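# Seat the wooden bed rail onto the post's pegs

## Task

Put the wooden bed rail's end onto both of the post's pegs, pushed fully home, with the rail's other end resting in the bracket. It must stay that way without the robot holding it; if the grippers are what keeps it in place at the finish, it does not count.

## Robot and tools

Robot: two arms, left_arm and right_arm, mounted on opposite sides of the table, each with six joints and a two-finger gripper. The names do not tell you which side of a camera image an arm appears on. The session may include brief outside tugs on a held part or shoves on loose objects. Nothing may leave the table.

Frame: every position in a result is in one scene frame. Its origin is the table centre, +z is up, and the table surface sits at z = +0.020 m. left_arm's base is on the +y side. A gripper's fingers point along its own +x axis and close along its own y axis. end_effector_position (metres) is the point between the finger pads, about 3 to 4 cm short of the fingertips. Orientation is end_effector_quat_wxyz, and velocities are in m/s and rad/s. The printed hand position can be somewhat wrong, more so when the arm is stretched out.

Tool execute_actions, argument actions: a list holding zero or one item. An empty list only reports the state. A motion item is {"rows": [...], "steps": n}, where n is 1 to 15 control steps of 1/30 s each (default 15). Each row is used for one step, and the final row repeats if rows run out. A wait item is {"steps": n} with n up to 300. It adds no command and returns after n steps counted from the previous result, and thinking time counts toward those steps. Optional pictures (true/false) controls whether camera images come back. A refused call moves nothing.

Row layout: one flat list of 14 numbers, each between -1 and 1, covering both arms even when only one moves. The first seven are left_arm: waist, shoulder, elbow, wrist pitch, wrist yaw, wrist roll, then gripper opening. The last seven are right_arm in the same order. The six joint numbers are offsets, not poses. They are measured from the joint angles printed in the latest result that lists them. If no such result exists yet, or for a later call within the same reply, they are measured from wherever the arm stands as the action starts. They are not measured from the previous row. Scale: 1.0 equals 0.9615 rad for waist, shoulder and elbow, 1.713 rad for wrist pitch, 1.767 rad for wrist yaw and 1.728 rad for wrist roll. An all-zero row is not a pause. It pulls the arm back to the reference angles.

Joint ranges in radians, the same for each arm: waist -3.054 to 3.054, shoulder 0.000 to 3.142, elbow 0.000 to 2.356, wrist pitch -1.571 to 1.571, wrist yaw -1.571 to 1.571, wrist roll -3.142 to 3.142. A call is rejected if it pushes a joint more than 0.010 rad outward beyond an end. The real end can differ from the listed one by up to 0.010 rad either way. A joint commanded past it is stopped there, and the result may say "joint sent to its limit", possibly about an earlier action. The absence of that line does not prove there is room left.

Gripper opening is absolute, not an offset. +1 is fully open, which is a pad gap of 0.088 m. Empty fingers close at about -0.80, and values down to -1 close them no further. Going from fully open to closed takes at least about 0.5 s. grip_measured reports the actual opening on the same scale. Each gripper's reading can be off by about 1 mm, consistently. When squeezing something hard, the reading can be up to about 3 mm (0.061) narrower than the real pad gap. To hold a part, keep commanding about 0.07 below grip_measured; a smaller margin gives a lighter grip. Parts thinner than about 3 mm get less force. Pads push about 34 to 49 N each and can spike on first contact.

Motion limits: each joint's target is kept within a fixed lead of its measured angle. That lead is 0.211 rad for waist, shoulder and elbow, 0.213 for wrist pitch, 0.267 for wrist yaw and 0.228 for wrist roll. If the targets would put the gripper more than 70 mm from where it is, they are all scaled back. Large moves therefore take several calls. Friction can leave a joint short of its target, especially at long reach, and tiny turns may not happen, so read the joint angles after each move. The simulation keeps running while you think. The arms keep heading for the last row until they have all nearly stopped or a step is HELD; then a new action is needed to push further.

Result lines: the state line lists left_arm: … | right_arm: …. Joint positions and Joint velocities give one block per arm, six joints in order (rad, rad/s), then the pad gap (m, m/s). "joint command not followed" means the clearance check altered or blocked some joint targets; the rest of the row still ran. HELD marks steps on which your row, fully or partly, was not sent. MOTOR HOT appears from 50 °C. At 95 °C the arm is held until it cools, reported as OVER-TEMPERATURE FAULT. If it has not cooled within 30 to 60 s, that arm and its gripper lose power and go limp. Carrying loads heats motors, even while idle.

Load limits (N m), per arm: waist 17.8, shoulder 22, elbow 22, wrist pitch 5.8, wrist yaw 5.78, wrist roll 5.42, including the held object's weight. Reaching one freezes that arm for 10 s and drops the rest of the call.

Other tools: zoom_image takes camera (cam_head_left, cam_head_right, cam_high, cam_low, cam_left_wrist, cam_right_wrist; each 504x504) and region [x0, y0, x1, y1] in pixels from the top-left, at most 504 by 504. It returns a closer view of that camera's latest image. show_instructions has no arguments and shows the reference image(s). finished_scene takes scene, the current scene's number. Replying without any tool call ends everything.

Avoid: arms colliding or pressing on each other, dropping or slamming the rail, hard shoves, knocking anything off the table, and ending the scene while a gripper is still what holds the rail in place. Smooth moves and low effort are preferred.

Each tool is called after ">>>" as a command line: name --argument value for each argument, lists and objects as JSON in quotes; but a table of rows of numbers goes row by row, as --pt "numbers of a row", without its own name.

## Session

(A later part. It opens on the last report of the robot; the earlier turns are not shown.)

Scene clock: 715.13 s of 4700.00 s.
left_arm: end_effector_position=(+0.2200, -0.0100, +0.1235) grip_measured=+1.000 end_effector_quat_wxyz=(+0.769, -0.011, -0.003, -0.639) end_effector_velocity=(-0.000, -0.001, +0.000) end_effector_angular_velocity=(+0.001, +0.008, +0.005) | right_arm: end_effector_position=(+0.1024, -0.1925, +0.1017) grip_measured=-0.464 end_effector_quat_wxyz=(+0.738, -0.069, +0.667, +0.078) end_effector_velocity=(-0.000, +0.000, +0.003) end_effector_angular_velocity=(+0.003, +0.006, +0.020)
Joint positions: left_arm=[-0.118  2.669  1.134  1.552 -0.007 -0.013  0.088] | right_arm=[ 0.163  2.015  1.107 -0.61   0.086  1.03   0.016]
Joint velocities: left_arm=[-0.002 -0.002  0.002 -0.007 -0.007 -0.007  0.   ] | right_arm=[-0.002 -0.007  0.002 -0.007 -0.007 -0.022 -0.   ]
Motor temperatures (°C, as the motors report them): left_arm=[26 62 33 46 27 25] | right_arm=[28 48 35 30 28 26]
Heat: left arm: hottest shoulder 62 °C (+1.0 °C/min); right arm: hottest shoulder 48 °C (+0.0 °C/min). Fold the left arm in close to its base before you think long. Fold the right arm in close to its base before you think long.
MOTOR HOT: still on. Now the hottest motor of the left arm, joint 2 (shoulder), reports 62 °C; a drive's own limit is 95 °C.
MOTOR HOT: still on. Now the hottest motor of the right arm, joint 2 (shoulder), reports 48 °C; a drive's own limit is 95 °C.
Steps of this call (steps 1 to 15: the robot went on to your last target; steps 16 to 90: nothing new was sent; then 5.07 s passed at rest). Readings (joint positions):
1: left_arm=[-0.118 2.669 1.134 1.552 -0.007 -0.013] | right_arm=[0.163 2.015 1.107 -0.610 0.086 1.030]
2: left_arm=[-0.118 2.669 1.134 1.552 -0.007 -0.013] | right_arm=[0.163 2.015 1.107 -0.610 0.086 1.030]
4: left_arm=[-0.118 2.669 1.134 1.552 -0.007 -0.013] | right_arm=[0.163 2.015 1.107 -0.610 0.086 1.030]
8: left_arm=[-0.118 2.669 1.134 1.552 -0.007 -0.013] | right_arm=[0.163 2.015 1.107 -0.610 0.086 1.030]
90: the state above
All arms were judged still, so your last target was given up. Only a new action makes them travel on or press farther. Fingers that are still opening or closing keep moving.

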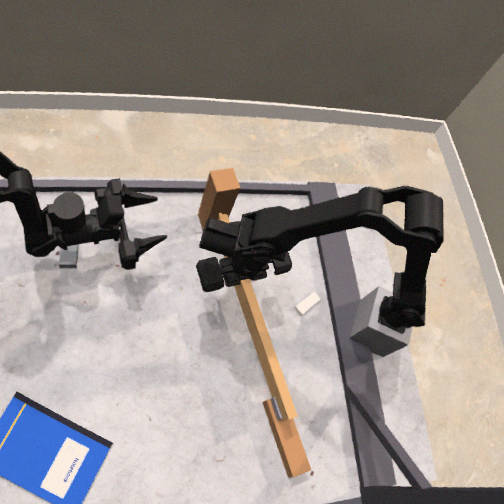

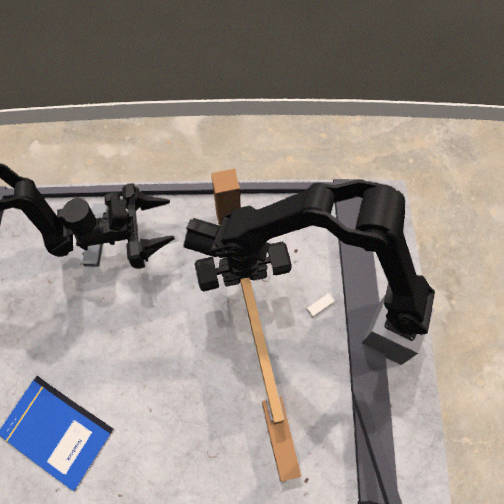

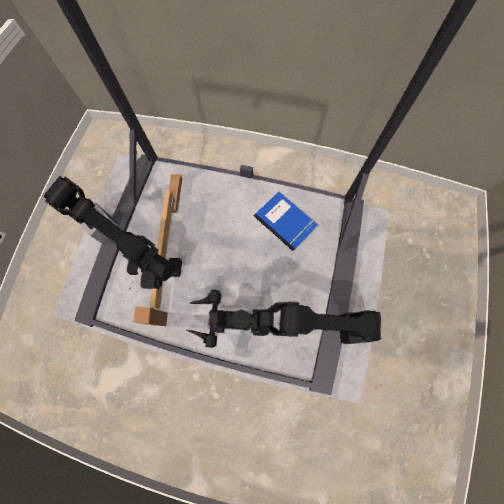

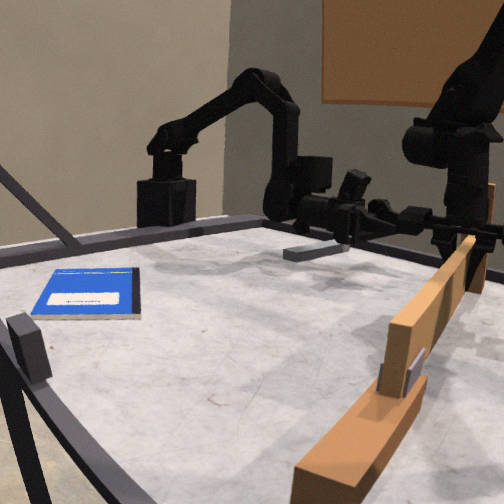

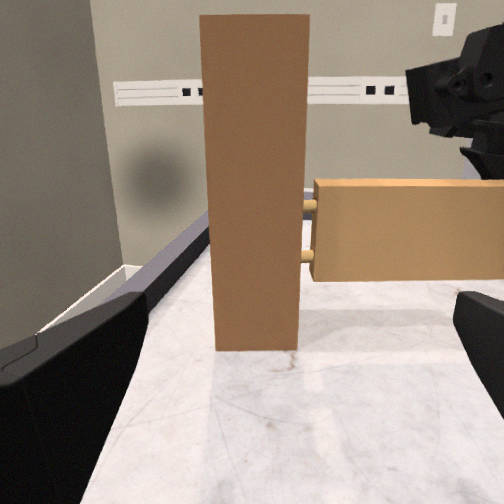

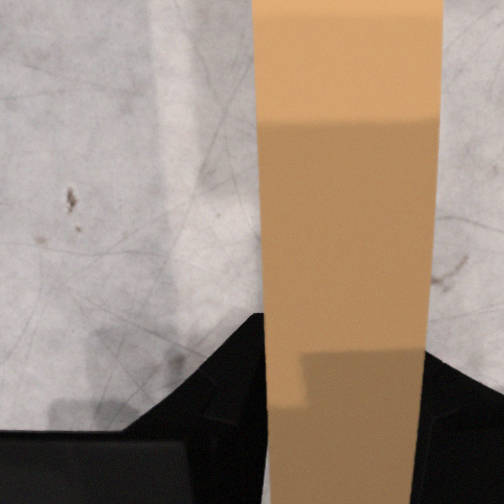

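>>> execute_actions --actions '[{"rows":[[0,0,0,0,0,0,1,0.004,0,0,0,0,0,-0.8],[0,0,0,0,0,0,1,0.004,0,0,0,0,0,-0.8],[0,0,0,0,0,0,1,0.004,0,0,0,0,0,-0.8],[0,0,0,0,0,0,1,0.004,0,0,0,0,0,-0.38]],"steps":15}]' --pictures false

>>> execute_actions --actions '[{"steps":20}]'

>>> zoom_image --camera "cam_left_wrist" --region '[250,170,390,310]'

Scene clock: 721.67 s of 4700.00 s.
left_arm: end_effector_position=(+0.2200, -0.0100, +0.1235) grip_measured=+1.000 end_effector_quat_wxyz=(+0.769, -0.011, -0.003, -0.639) end_effector_velocity=(-0.000, +0.000, -0.004) end_effector_angular_velocity=(+0.020, +0.011, +0.005) | right_arm: end_effector_position=(+0.1020, -0.1922, +0.1017) grip_measured=-0.388 end_effector_quat_wxyz=(+0.738, -0.070, +0.666, +0.079) end_effector_velocity=(-0.002, -0.005, -0.000) end_effector_angular_velocity=(-0.019, +0.014, +0.005)
Joint positions: left_arm=[-0.118  2.669  1.134  1.552 -0.007 -0.013  0.088] | right_arm=[ 0.165  2.015  1.107 -0.609  0.087  1.03   0.02 ]
Joint velocities: left_arm=[-0.002 -0.002 -0.002 -0.022 -0.007 -0.007  0.   ] | right_arm=[-0.002 -0.002 -0.002 -0.022 -0.007 -0.007  0.003]
Motor temperatures (°C, as the motors report them): left_arm=[26 62 33 46 27 25] | right_arm=[28 48 35 30 28 26]
Heat: left arm: hottest shoulder 62 °C (+1.0 °C/min); right arm: hottest shoulder 48 °C (+0.0 °C/min). Fold the left arm in close to its base before you think long. Fold the right arm in close to its base before you think long.
MOTOR HOT: still on. Now the hottest motor of the left arm, joint 2 (shoulder), reports 62 °C; a drive's own limit is 95 °C.
MOTOR HOT: still on. Now the hottest motor of the right arm, joint 2 (shoulder), reports 48 °C; a drive's own limit is 95 °C.
Steps of this call (steps 1 to 90: nothing new was sent; then 3.03 s passed at rest; steps 91 to 105: all 15 steps of this action). Readings (joint positions):
91: left_arm=[-0.118 2.669 1.134 1.552 -0.007 -0.013] | right_arm=[0.164 2.015 1.107 -0.610 0.086 1.030]
92: left_arm=[-0.118 2.669 1.134 1.552 -0.007 -0.013] | right_arm=[0.165 2.015 1.107 -0.610 0.087 1.030]
94: left_arm=[-0.118 2.669 1.134 1.552 -0.007 -0.013] | right_arm=[0.165 2.015 1.107 -0.609 0.087 1.030]
98: left_arm=[-0.118 2.669 1.134 1.552 -0.007 -0.013] | right_arm=[0.165 2.015 1.107 -0.609 0.087 1.030]
105: the state above

Scene clock: 722.33 s of 4700.00 s.
left_arm: end_effector_position=(+0.2200, -0.0100, +0.1235) grip_measured=+1.000 end_effector_quat_wxyz=(+0.769, -0.011, -0.003, -0.639) end_effector_velocity=(-0.003, -0.000, +0.002) end_effector_angular_velocity=(-0.006, -0.008, +0.000) | right_arm: end_effector_position=(+0.1020, -0.1922, +0.1017) grip_measured=-0.383 end_effector_quat_wxyz=(+0.738, -0.070, +0.666, +0.079) end_effector_velocity=(-0.002, -0.004, -0.001) end_effector_angular_velocity=(-0.011, +0.010, +0.020)
Joint positions: left_arm=[-0.118  2.669  1.134  1.552 -0.007 -0.013  0.088] | right_arm=[ 0.165  2.015  1.107 -0.609  0.087  1.03   0.02 ]
Joint velocities: left_arm=[-0.007 -0.002 -0.002  0.007 -0.007  0.007  0.   ] | right_arm=[-0.002 -0.002 -0.007 -0.007 -0.007 -0.022 -0.   ]
Motor temperatures (°C, as the motors report them): left_arm=[26 62 33 46 27 25] | right_arm=[28 48 35 30 28 26]
Heat: left arm: hottest shoulder 62 °C (+1.0 °C/min); right arm: hottest shoulder 48 °C (+0.0 °C/min). Fold the left arm in close to its base before you think long. Fold the right arm in close to its base before you think long.
MOTOR HOT: still on. Now the hottest motor of the left arm, joint 2 (shoulder), reports 62 °C; a drive's own limit is 95 °C.
MOTOR HOT: still on. Now the hottest motor of the right arm, joint 2 (shoulder), reports 48 °C; a drive's own limit is 95 °C.
Steps of this call (steps 1 to 15: the robot went on to your last target; steps 16 to 20: nothing new was sent). Readings (joint positions):
1: left_arm=[-0.118 2.669 1.134 1.552 -0.007 -0.013] | right_arm=[0.165 2.015 1.107 -0.609 0.087 1.030]
2: left_arm=[-0.118 2.669 1.134 1.552 -0.007 -0.013] | right_arm=[0.165 2.015 1.107 -0.609 0.087 1.030]
4: left_arm=[-0.118 2.669 1.134 1.552 -0.007 -0.013] | right_arm=[0.165 2.015 1.107 -0.609 0.087 1.030]
8: left_arm=[-0.118 2.669 1.134 1.552 -0.007 -0.013] | right_arm=[0.165 2.015 1.107 -0.609 0.087 1.030]
20: the state above
All arms were judged still, so your last target was given up. Only a new action makes them travel on or press farther. Fingers that are still opening or closing keep moving.

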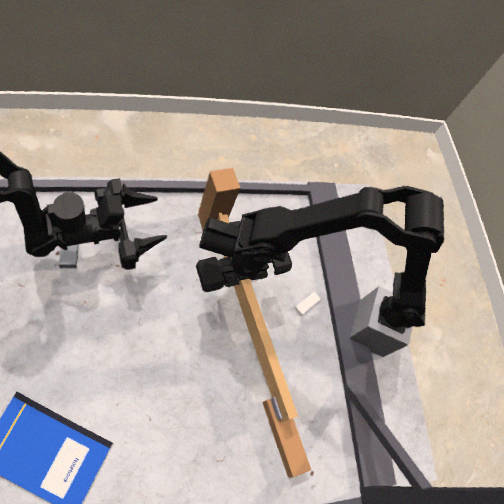

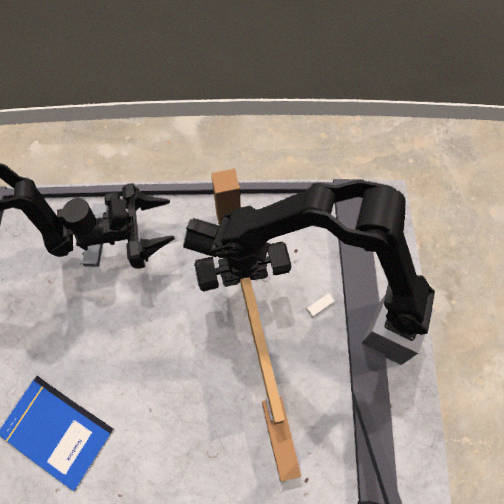

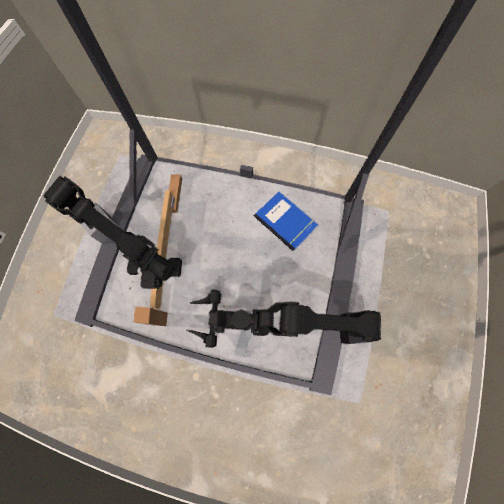

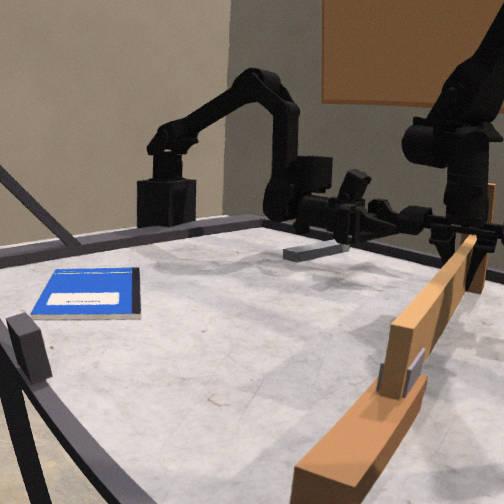

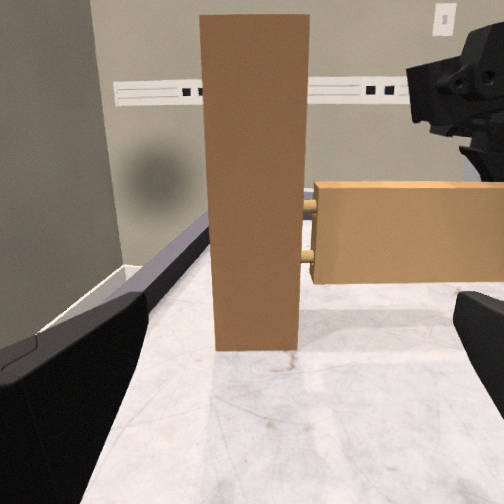

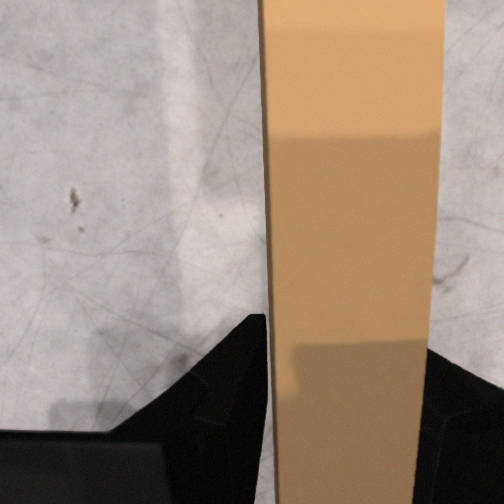

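Region (250, 170, 390, 310) of cam_left_wrist's 504x504 image, scaled by 3.600, with more detail than that image has.

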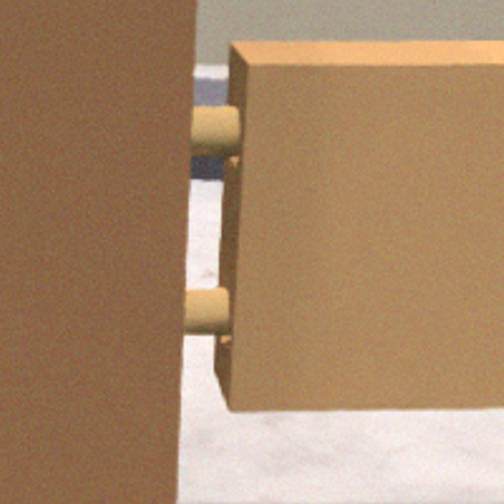

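>>> execute_actions --actions '[{"rows":[[0,0,0,0,0,0,1,0,0,0,0.012,0,0,-0.38]],"steps":15}]'

Scene clock: 725.70 s of 4700.00 s.
left_arm: end_effector_position=(+0.2200, -0.0100, +0.1235) grip_measured=+1.000 end_effector_quat_wxyz=(+0.769, -0.011, -0.003, -0.639) end_effector_velocity=(+0.002, +0.000, +0.002) end_effector_angular_velocity=(+0.001, +0.008, +0.019) | right_arm: end_effector_position=(+0.1025, -0.1905, +0.1018) grip_measured=-0.383 end_effector_quat_wxyz=(+0.739, -0.067, +0.665, +0.081) end_effector_velocity=(-0.000, -0.000, +0.001) end_effector_angular_velocity=(-0.001, +0.007, +0.005)
Joint positions: left_arm=[-0.118  2.669  1.134  1.552 -0.007 -0.013  0.088] | right_arm=[ 0.165  2.015  1.107 -0.601  0.087  1.03   0.02 ]
Joint velocities: left_arm=[-0.002 -0.007 -0.002 -0.007 -0.022 -0.007  0.   ] | right_arm=[-0.002 -0.002  0.002 -0.007 -0.007 -0.007  0.   ]
Motor temperatures (°C, as the motors report them): left_arm=[26 62 33 46 27 25] | right_arm=[28 48 35 30 28 26]
Heat: left arm: hottest shoulder 62 °C (+0.0 °C/min); right arm: hottest shoulder 48 °C (-1.0 °C/min). Fold the left arm in close to its base before you think long. Fold the right arm in close to its base before you think long.
MOTOR HOT: still on. Now the hottest motor of the left arm, joint 2 (shoulder), reports 62 °C; a drive's own limit is 95 °C.
MOTOR HOT: still on. Now the hottest motor of the right arm, joint 2 (shoulder), reports 48 °C; a drive's own limit is 95 °C.
Steps of this call (steps 1 to 86: nothing new was sent; steps 87 to 101: all 15 steps of this action). Readings (joint positions):
87: left_arm=[-0.118 2.669 1.134 1.552 -0.007 -0.013] | right_arm=[0.165 2.015 1.107 -0.607 0.087 1.030]
88: left_arm=[-0.118 2.669 1.134 1.552 -0.007 -0.013] | right_arm=[0.165 2.015 1.107 -0.604 0.087 1.030]
90: left_arm=[-0.118 2.669 1.134 1.552 -0.007 -0.013] | right_arm=[0.165 2.015 1.107 -0.603 0.087 1.030]
94: left_arm=[-0.118 2.669 1.134 1.552 -0.007 -0.013] | right_arm=[0.165 2.015 1.107 -0.601 0.087 1.030]
101: the state above

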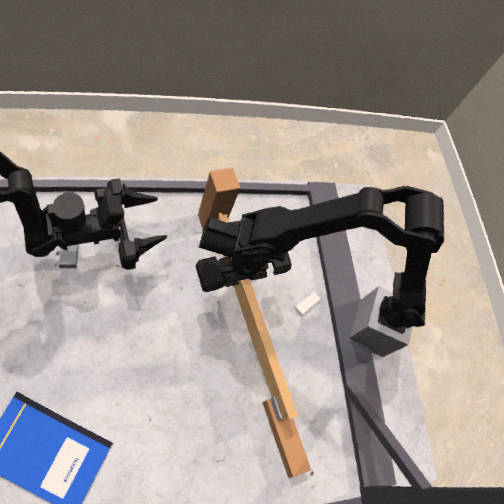

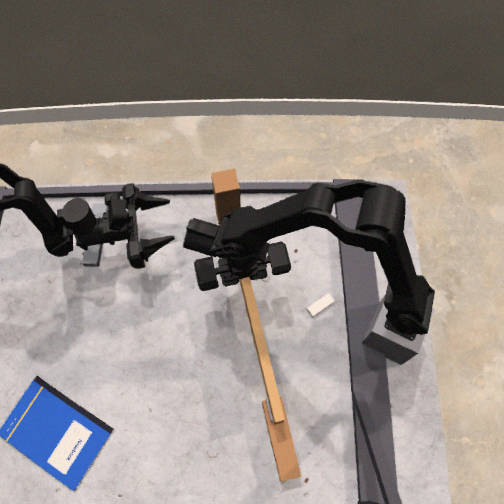

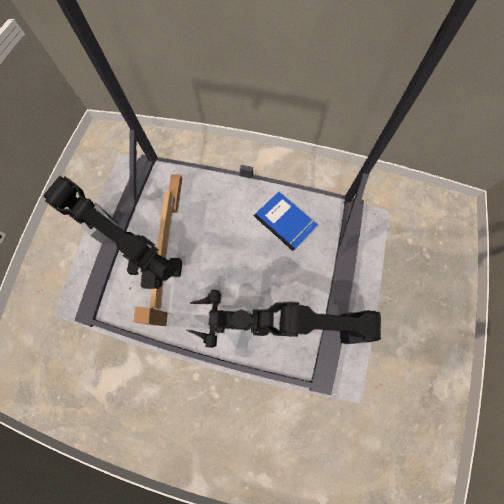

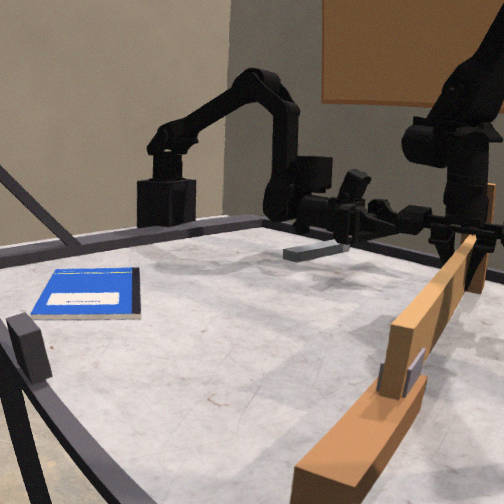

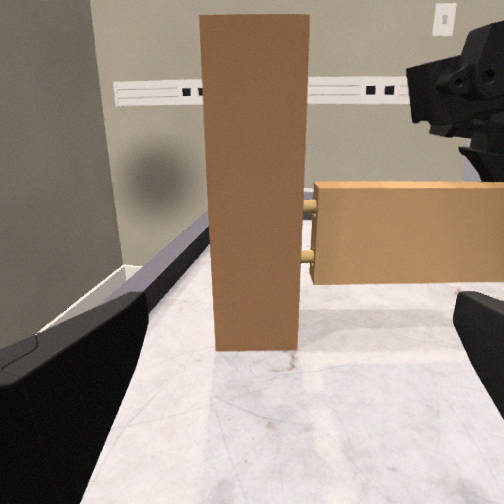

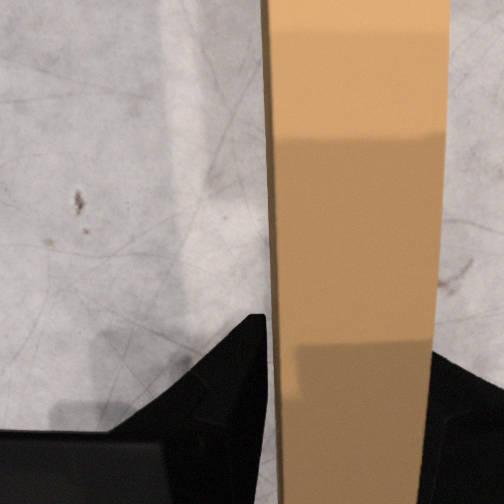

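>>> execute_actions --actions '[{"rows":[[0,0,0,0,0,0,1,0,0,0,-0.009,0,0,-0.38]],"steps":12}]' --pictures false

>>> execute_actions --actions '[{"rows":[[0,0,0,0,0,0,1,0,0,0,0,0,0,-0.44],[0,0,0,0,0,0,1,0,0,0,0,0,0,-0.44],[0,0,0,0,0,0,1,0,0,0,0,0,0,-0.44],[0,0,0,0,0,0,1,0,0,0,0,0,0,-0.44],[0,0,0,0,0,0,1,0,0,0,0,0,0,-0.5],[0,0,0,0,0,0,1,0,0,0,0,0,0,-0.5],[0,0,0,0,0,0,1,0,0,0,0,0,0,-0.5],[0,0,0,0,0,0,1,0,0,0,0,0,0,-0.8]],"steps":15}]'

Scene clock: 733.67 s of 4700.00 s.
left_arm: end_effector_position=(+0.2200, -0.0100, +0.1235) grip_measured=+1.000 end_effector_quat_wxyz=(+0.769, -0.011, -0.003, -0.639) end_effector_velocity=(-0.000, +0.000, -0.001) end_effector_angular_velocity=(+0.006, +0.009, +0.005) | right_arm: end_effector_position=(+0.1018, -0.1927, +0.1017) grip_measured=-0.383 end_effector_quat_wxyz=(+0.738, -0.071, +0.667, +0.078) end_effector_velocity=(-0.003, -0.001, +0.000) end_effector_angular_velocity=(-0.005, +0.009, +0.010)
Joint positions: left_arm=[-0.118  2.669  1.134  1.552 -0.007 -0.013  0.088] | right_arm=[ 0.165  2.015  1.107 -0.612  0.087  1.03   0.02 ]
Joint velocities: left_arm=[-0.002 -0.002 -0.002 -0.007 -0.007 -0.007  0.   ] | right_arm=[ 0.002 -0.002 -0.002 -0.007 -0.007 -0.007 -0.   ]
Motor temperatures (°C, as the motors report them): left_arm=[26 63 33 46 27 25] | right_arm=[28 49 35 31 27 26]
Heat: left arm: hottest shoulder 63 °C (+1.0 °C/min); right arm: hottest shoulder 49 °C (-1.0 °C/min). Fold the left arm in close to its base before you think long. Fold the right arm in close to its base before you think long.
MOTOR HOT: still on. Now the hottest motor of the left arm, joint 2 (shoulder), reports 63 °C; a drive's own limit is 95 °C.
MOTOR HOT: still on. Now the hottest motor of the right arm, joint 2 (shoulder), reports 49 °C; a drive's own limit is 95 °C.
Steps of this call (steps 1 to 15: the robot went on to your last target; steps 16 to 90: nothing new was sent; then 4.57 s passed at rest; steps 91 to 102: all 12 steps of this action). Readings (joint positions):
91: left_arm=[-0.118 2.669 1.134 1.552 -0.007 -0.013] | right_arm=[0.165 2.015 1.107 -0.602 0.087 1.030]
92: left_arm=[-0.118 2.669 1.134 1.552 -0.007 -0.013] | right_arm=[0.165 2.015 1.107 -0.603 0.087 1.030]
94: left_arm=[-0.118 2.669 1.134 1.552 -0.007 -0.013] | right_arm=[0.165 2.015 1.107 -0.607 0.087 1.030]
98: left_arm=[-0.118 2.669 1.134 1.552 -0.007 -0.013] | right_arm=[0.165 2.015 1.107 -0.612 0.087 1.030]
102: the state above

Scene clock: 734.17 s of 4700.00 s.
left_arm: end_effector_position=(+0.2200, -0.0100, +0.1235) grip_measured=+1.000 end_effector_quat_wxyz=(+0.769, -0.011, -0.003, -0.639) end_effector_velocity=(-0.000, -0.000, +0.005) end_effector_angular_velocity=(-0.013, +0.005, +0.005) | right_arm: end_effector_position=(+0.1016, -0.1926, +0.1017) grip_measured=-0.454 end_effector_quat_wxyz=(+0.738, -0.071, +0.667, +0.078) end_effector_velocity=(-0.003, -0.001, +0.001) end_effector_angular_velocity=(+0.003, +0.021, +0.021)
Joint positions: left_arm=[-0.118  2.669  1.134  1.552 -0.007 -0.013  0.088] | right_arm=[ 0.165  2.015  1.107 -0.611  0.086  1.03   0.017]
Joint velocities: left_arm=[-0.002 -0.007 -0.002  0.007 -0.007 -0.007  0.   ] | right_arm=[-0.002 -0.007 -0.002 -0.007 -0.022 -0.022  0.   ]
Motor temperatures (°C, as the motors report them): left_arm=[26 63 33 46 27 25] | right_arm=[28 49 35 31 27 26]
Heat: left arm: hottest shoulder 63 °C (+1.0 °C/min); right arm: hottest shoulder 49 °C (-1.0 °C/min). Fold the left arm in close to its base before you think long. Fold the right arm in close to its base before you think long.
MOTOR HOT: still on. Now the hottest motor of the left arm, joint 2 (shoulder), reports 63 °C; a drive's own limit is 95 °C.
MOTOR HOT: still on. Now the hottest motor of the right arm, joint 2 (shoulder), reports 49 °C; a drive's own limit is 95 °C.
Steps of this call (steps 1 to 15: all 15 steps of this action). Readings (joint positions):
1: left_arm=[-0.118 2.669 1.134 1.552 -0.007 -0.013] | right_arm=[0.165 2.015 1.107 -0.612 0.087 1.030]
2: left_arm=[-0.118 2.669 1.134 1.552 -0.007 -0.013] | right_arm=[0.165 2.015 1.107 -0.612 0.087 1.030]
4: left_arm=[-0.118 2.669 1.134 1.552 -0.007 -0.013] | right_arm=[0.165 2.015 1.107 -0.611 0.086 1.030]
8: left_arm=[-0.118 2.669 1.134 1.552 -0.007 -0.013] | right_arm=[0.165 2.015 1.107 -0.611 0.086 1.030]
15: the state above

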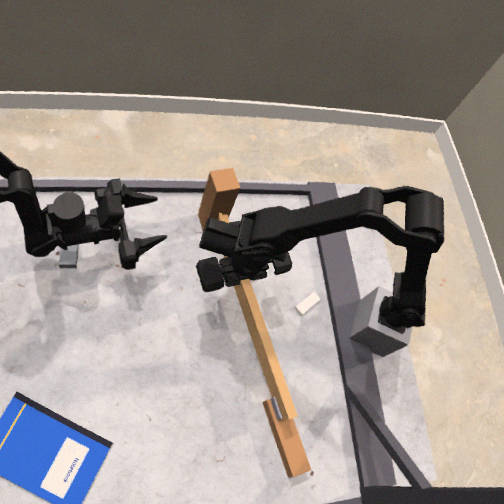

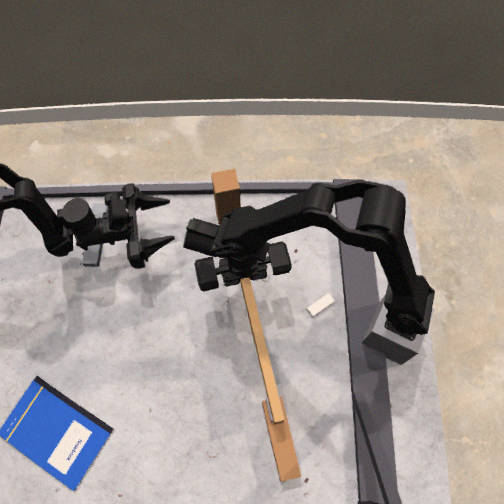

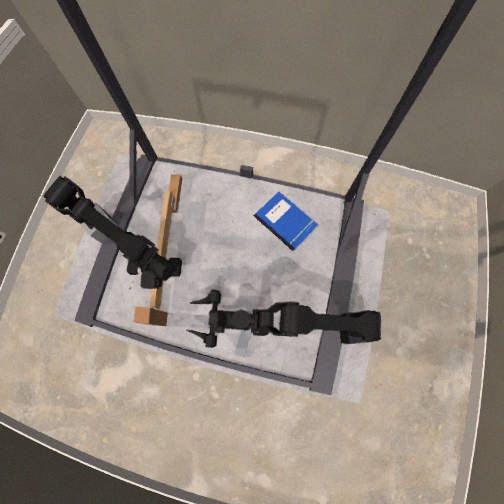

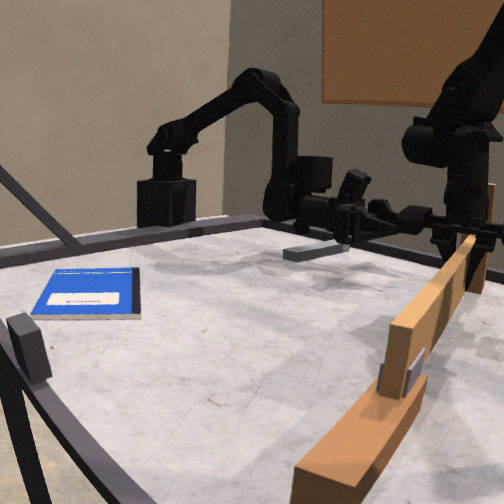

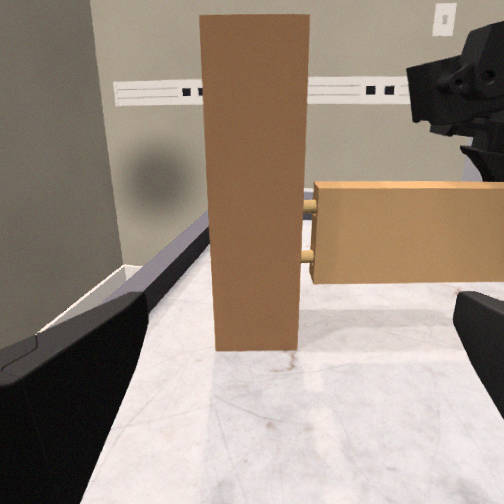

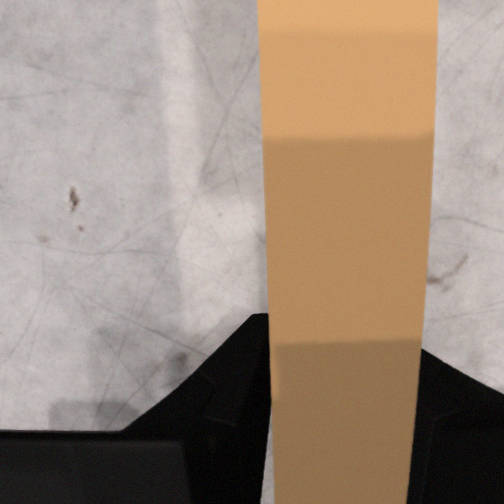

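>>> execute_actions --actions '[{"rows":[[0,0,0,0,0,0,1,-0.02,-0.02,0,0,0.004,-0.003,-0.8]],"steps":15}]' --pictures false

>>> execute_actions --actions '[{"rows":[[0,0,0,0,0,0,1,-0.02,-0.03,0,0,0.004,-0.003,-0.8]],"steps":15}]'

>>> zoom_image --camera "cam_left_wrist" --region '[250,170,390,310]'

Scene clock: 737.83 s of 4700.00 s.
left_arm: end_effector_position=(+0.2200, -0.0100, +0.1235) grip_measured=+1.000 end_effector_quat_wxyz=(+0.769, -0.011, -0.003, -0.639) end_effector_velocity=(-0.000, -0.001, +0.000) end_effector_angular_velocity=(+0.001, +0.008, +0.005) | right_arm: end_effector_position=(+0.1021, -0.1925, +0.1023) grip_measured=-0.454 end_effector_quat_wxyz=(+0.737, -0.068, +0.668, +0.078) end_effector_velocity=(-0.004, -0.004, -0.000) end_effector_angular_velocity=(-0.013, +0.028, -0.009)
Joint positions: left_arm=[-0.118  2.669  1.134  1.552 -0.007 -0.013  0.088] | right_arm=[ 0.162  2.013  1.107 -0.611  0.082  1.03   0.017]
Joint velocities: left_arm=[-0.002 -0.002  0.002 -0.007 -0.007 -0.007  0.   ] | right_arm=[-0.002 -0.002 -0.002 -0.022 -0.022  0.007 -0.   ]
Motor temperatures (°C, as the motors report them): left_arm=[26 63 33 46 27 25] | right_arm=[28 49 34 31 27 26]
Heat: left arm: hottest shoulder 63 °C (+1.0 °C/min); right arm: hottest shoulder 49 °C (+0.0 °C/min). Fold the left arm in close to its base before you think long. Fold the right arm in close to its base before you think long.
MOTOR HOT: still on. Now the hottest motor of the left arm, joint 2 (shoulder), reports 63 °C; a drive's own limit is 95 °C.
MOTOR HOT: still on. Now the hottest motor of the right arm, joint 2 (shoulder), reports 49 °C; a drive's own limit is 95 °C.
Steps of this call (steps 1 to 15: the robot went on to your last target; steps 16 to 90: nothing new was sent; then 0.17 s passed at rest; steps 91 to 105: all 15 steps of this action). Readings (joint positions):
91: left_arm=[-0.118 2.669 1.134 1.552 -0.007 -0.013] | right_arm=[0.164 2.014 1.107 -0.611 0.086 1.030]
92: left_arm=[-0.118 2.669 1.134 1.552 -0.007 -0.013] | right_arm=[0.163 2.014 1.107 -0.611 0.084 1.030]
94: left_arm=[-0.118 2.669 1.134 1.552 -0.007 -0.013] | right_arm=[0.162 2.014 1.107 -0.611 0.082 1.030]
98: left_arm=[-0.118 2.669 1.134 1.552 -0.007 -0.013] | right_arm=[0.162 2.013 1.107 -0.611 0.082 1.030]
105: the state above

Scene clock: 738.33 s of 4700.00 s.
left_arm: end_effector_position=(+0.2200, -0.0100, +0.1235) grip_measured=+1.000 end_effector_quat_wxyz=(+0.769, -0.011, -0.003, -0.639) end_effector_velocity=(-0.003, -0.000, +0.002) end_effector_angular_velocity=(-0.009, +0.006, -0.000) | right_arm: end_effector_position=(+0.1024, -0.1922, +0.1030) grip_measured=-0.454 end_effector_quat_wxyz=(+0.736, -0.067, +0.669, +0.079) end_effector_velocity=(-0.002, +0.000, +0.001) end_effector_angular_velocity=(+0.001, +0.008, -0.004)
Joint positions: left_arm=[-0.118  2.669  1.134  1.552 -0.007 -0.013  0.088] | right_arm=[ 0.16   2.011  1.107 -0.611  0.078  1.029  0.017]
Joint velocities: left_arm=[-0.007 -0.002 -0.002  0.007 -0.007 -0.007  0.   ] | right_arm=[ 0.002 -0.002  0.002 -0.007 -0.007  0.007 -0.   ]
Motor temperatures (°C, as the motors report them): left_arm=[26 63 33 46 27 25] | right_arm=[28 49 34 31 27 26]
Heat: left arm: hottest shoulder 63 °C (+1.0 °C/min); right arm: hottest shoulder 49 °C (+0.0 °C/min). Fold the left arm in close to its base before you think long. Fold the right arm in close to its base before you think long.
MOTOR HOT: still on. Now the hottest motor of the left arm, joint 2 (shoulder), reports 63 °C; a drive's own limit is 95 °C.
MOTOR HOT: still on. Now the hottest motor of the right arm, joint 2 (shoulder), reports 49 °C; a drive's own limit is 95 °C.
Steps of this call (steps 1 to 15: all 15 steps of this action). Readings (joint positions):
1: left_arm=[-0.118 2.669 1.134 1.552 -0.007 -0.013] | right_arm=[0.162 2.012 1.107 -0.611 0.081 1.030]
2: left_arm=[-0.118 2.669 1.134 1.552 -0.007 -0.013] | right_arm=[0.161 2.011 1.107 -0.611 0.080 1.029]
4: left_arm=[-0.118 2.669 1.134 1.552 -0.007 -0.013] | right_arm=[0.160 2.011 1.107 -0.611 0.078 1.029]
8: left_arm=[-0.118 2.669 1.134 1.552 -0.007 -0.013] | right_arm=[0.160 2.011 1.107 -0.611 0.078 1.029]
15: the state above

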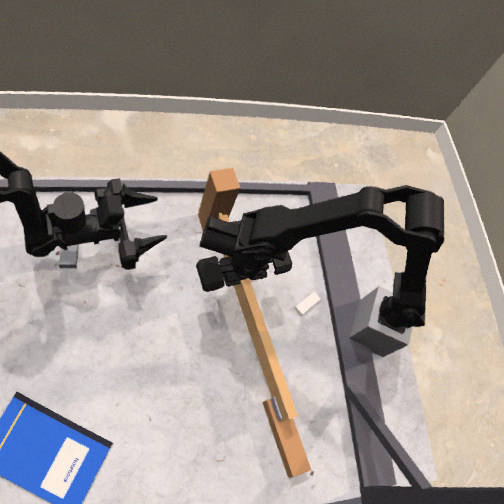

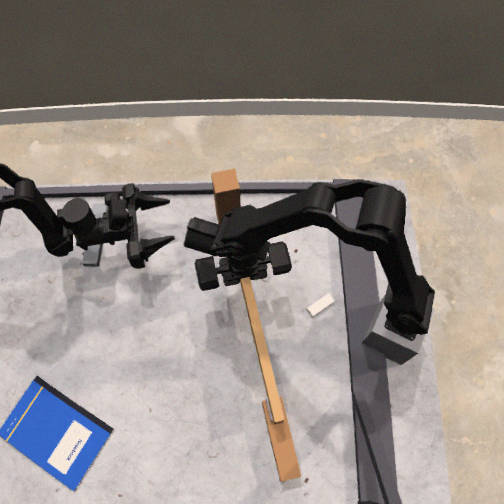

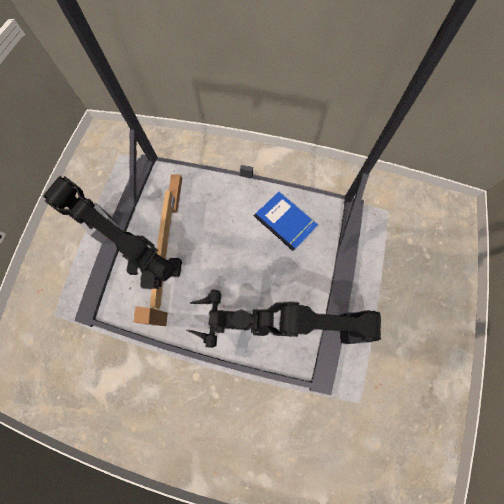

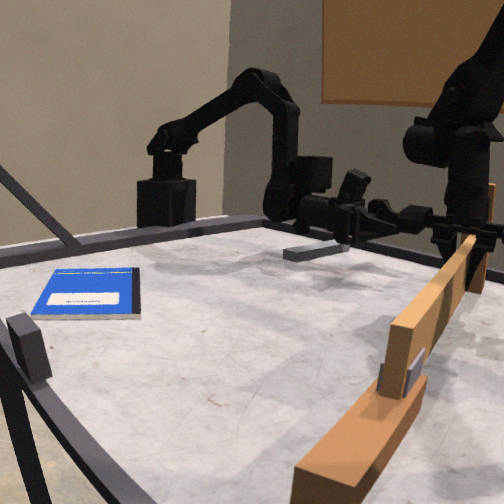

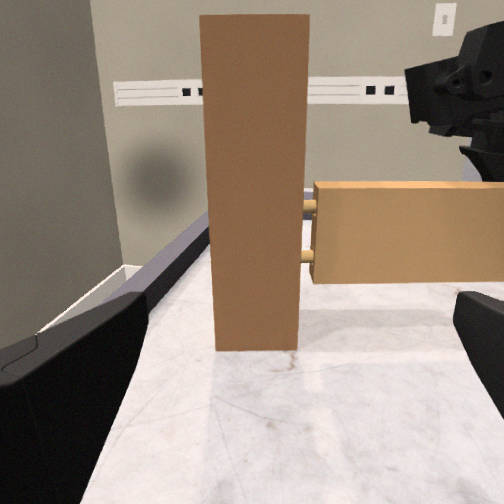

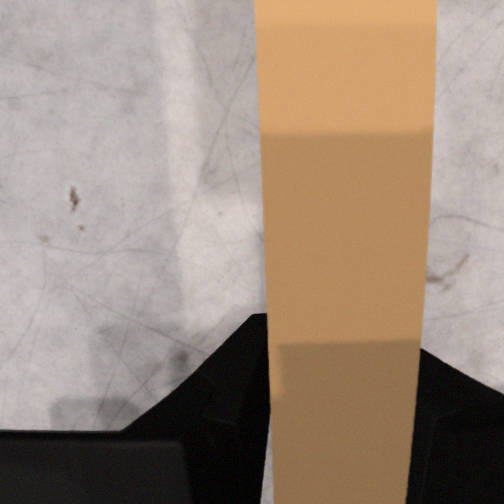

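Region (250, 170, 390, 310) of cam_left_wrist's 504x504 image, scaled by 3.600, with more detail than that image has.

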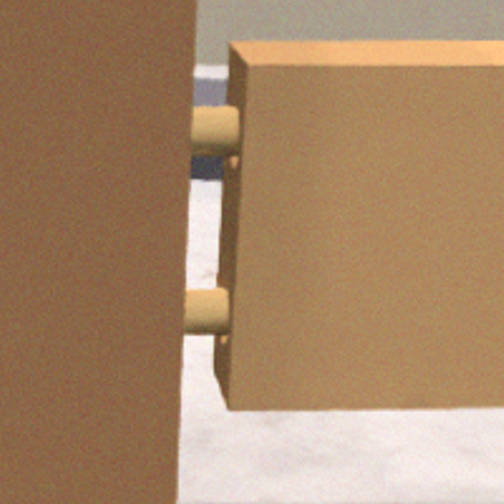

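>>> execute_actions --actions '[{"rows":[[0,0,0,0,0,0,1,0.002,-0.034,0,0,0,0,-0.8],[0,0,0,0,0,0,1,0.002,-0.034,0,0,0,0,-0.8],[0,0,0,0,0,0,1,0.002,-0.034,0,0,0,0,-0.8],[0,0,0,0,0,0,1,0.002,-0.034,0,0,0,0,-0.8],[0,0,0,0,0,0,1,0.002,-0.034,0,0,0,0,-0.8],[0,0,0,0,0,0,1,0.002,-0.034,0,0,0,0,-0.8],[0,0,0,0,0,0,1,0.002,-0.034,0,0,0,0,-0.8],[0,0,0,0,0,0,1,-0.025,-0.034,0,0,0.008,-0.003,-0.8]],"steps":15}]'

>>> zoom_image --camera "cam_left_wrist" --region '[250,170,390,310]'

Scene clock: 743.23 s of 4700.00 s.
left_arm: end_effector_position=(+0.2200, -0.0100, +0.1235) grip_measured=+1.000 end_effector_quat_wxyz=(+0.769, -0.011, -0.003, -0.639) end_effector_velocity=(-0.002, -0.001, +0.000) end_effector_angular_velocity=(+0.001, +0.007, -0.010) | right_arm: end_effector_position=(+0.1027, -0.1919, +0.1039) grip_measured=-0.454 end_effector_quat_wxyz=(+0.735, -0.065, +0.670, +0.080) end_effector_velocity=(-0.001, -0.003, -0.001) end_effector_angular_velocity=(-0.011, +0.010, +0.020)
Joint positions: left_arm=[-0.118  2.669  1.134  1.552 -0.007 -0.013  0.088] | right_arm=[ 0.158  2.008  1.107 -0.611  0.075  1.028  0.017]
Joint velocities: left_arm=[-0.002 -0.002  0.002 -0.007  0.007 -0.007  0.   ] | right_arm=[-0.002  0.002 -0.002 -0.007 -0.007 -0.022 -0.   ]
Motor temperatures (°C, as the motors report them): left_arm=[26 63 33 46 27 25] | right_arm=[28 50 34 30 27 26]
Heat: left arm: hottest shoulder 63 °C (+1.0 °C/min); right arm: hottest shoulder 50 °C (+1.0 °C/min). Fold the left arm in close to its base before you think long. Fold the right arm in close to its base before you think long.
MOTOR HOT: still on. Now the hottest motor of the left arm, joint 2 (shoulder), reports 63 °C; a drive's own limit is 95 °C.
MOTOR HOT: still on. Now the hottest motor of the right arm, joint 2 (shoulder), reports 50 °C; a drive's own limit is 95 °C.
Steps of this call (steps 1 to 15: the robot went on to your last target; steps 16 to 90: nothing new was sent; then 1.40 s passed at rest; steps 91 to 105: all 15 steps of this action). Readings (joint positions):
91: left_arm=[-0.118 2.669 1.134 1.552 -0.007 -0.013] | right_arm=[0.160 2.010 1.107 -0.611 0.078 1.029]
92: left_arm=[-0.118 2.669 1.134 1.552 -0.007 -0.013] | right_arm=[0.160 2.009 1.107 -0.611 0.078 1.029]
94: left_arm=[-0.118 2.669 1.134 1.552 -0.007 -0.013] | right_arm=[0.161 2.008 1.107 -0.611 0.078 1.029]
98: left_arm=[-0.118 2.669 1.134 1.552 -0.007 -0.013] | right_arm=[0.160 2.008 1.107 -0.611 0.077 1.029]
105: the state above

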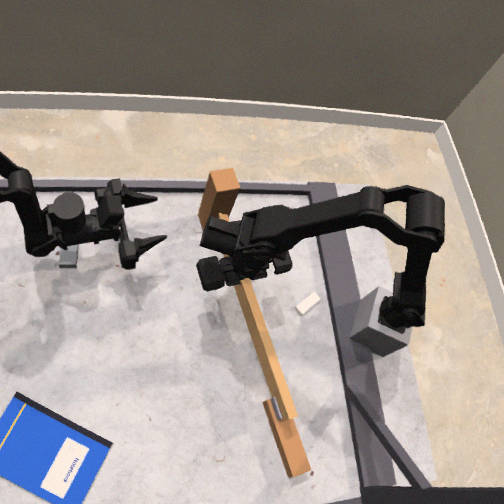

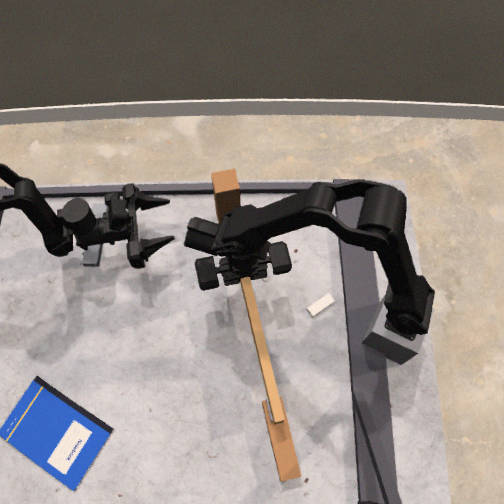

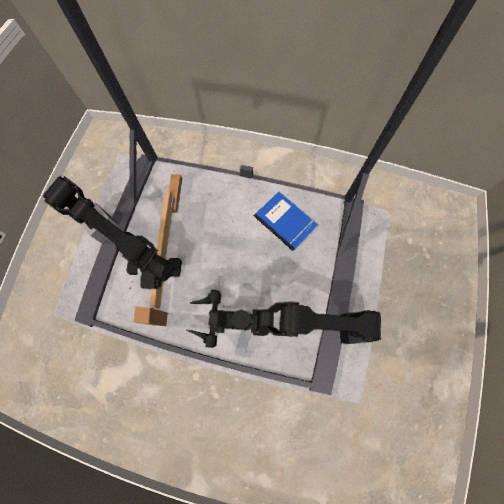

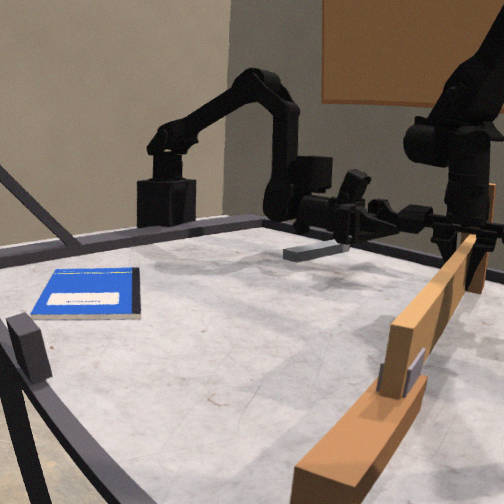

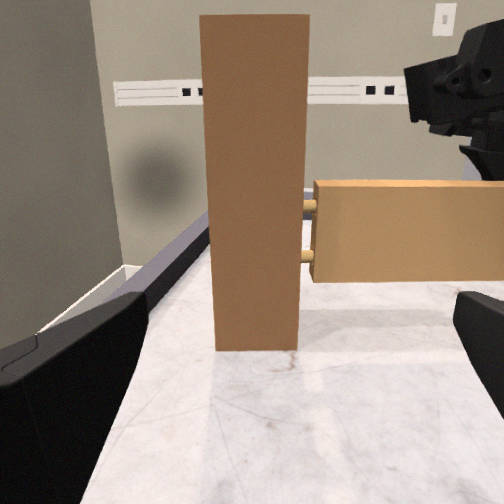

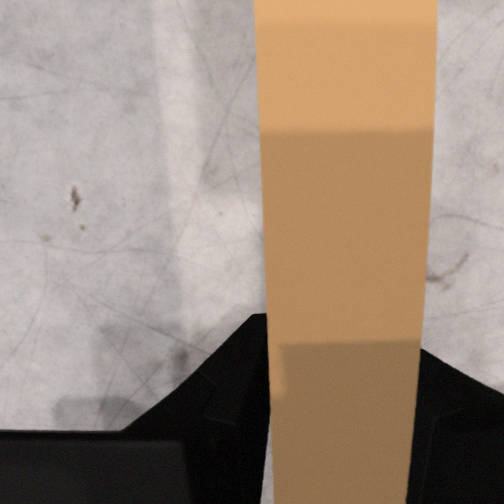

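Region (250, 170, 390, 310) of cam_left_wrist's 504x504 image, scaled by 3.600, with more detail than that image has.

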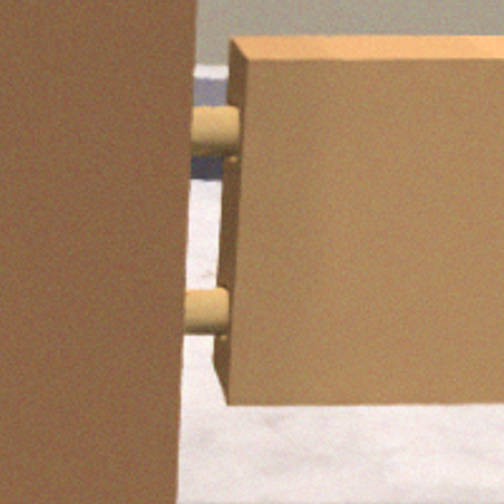

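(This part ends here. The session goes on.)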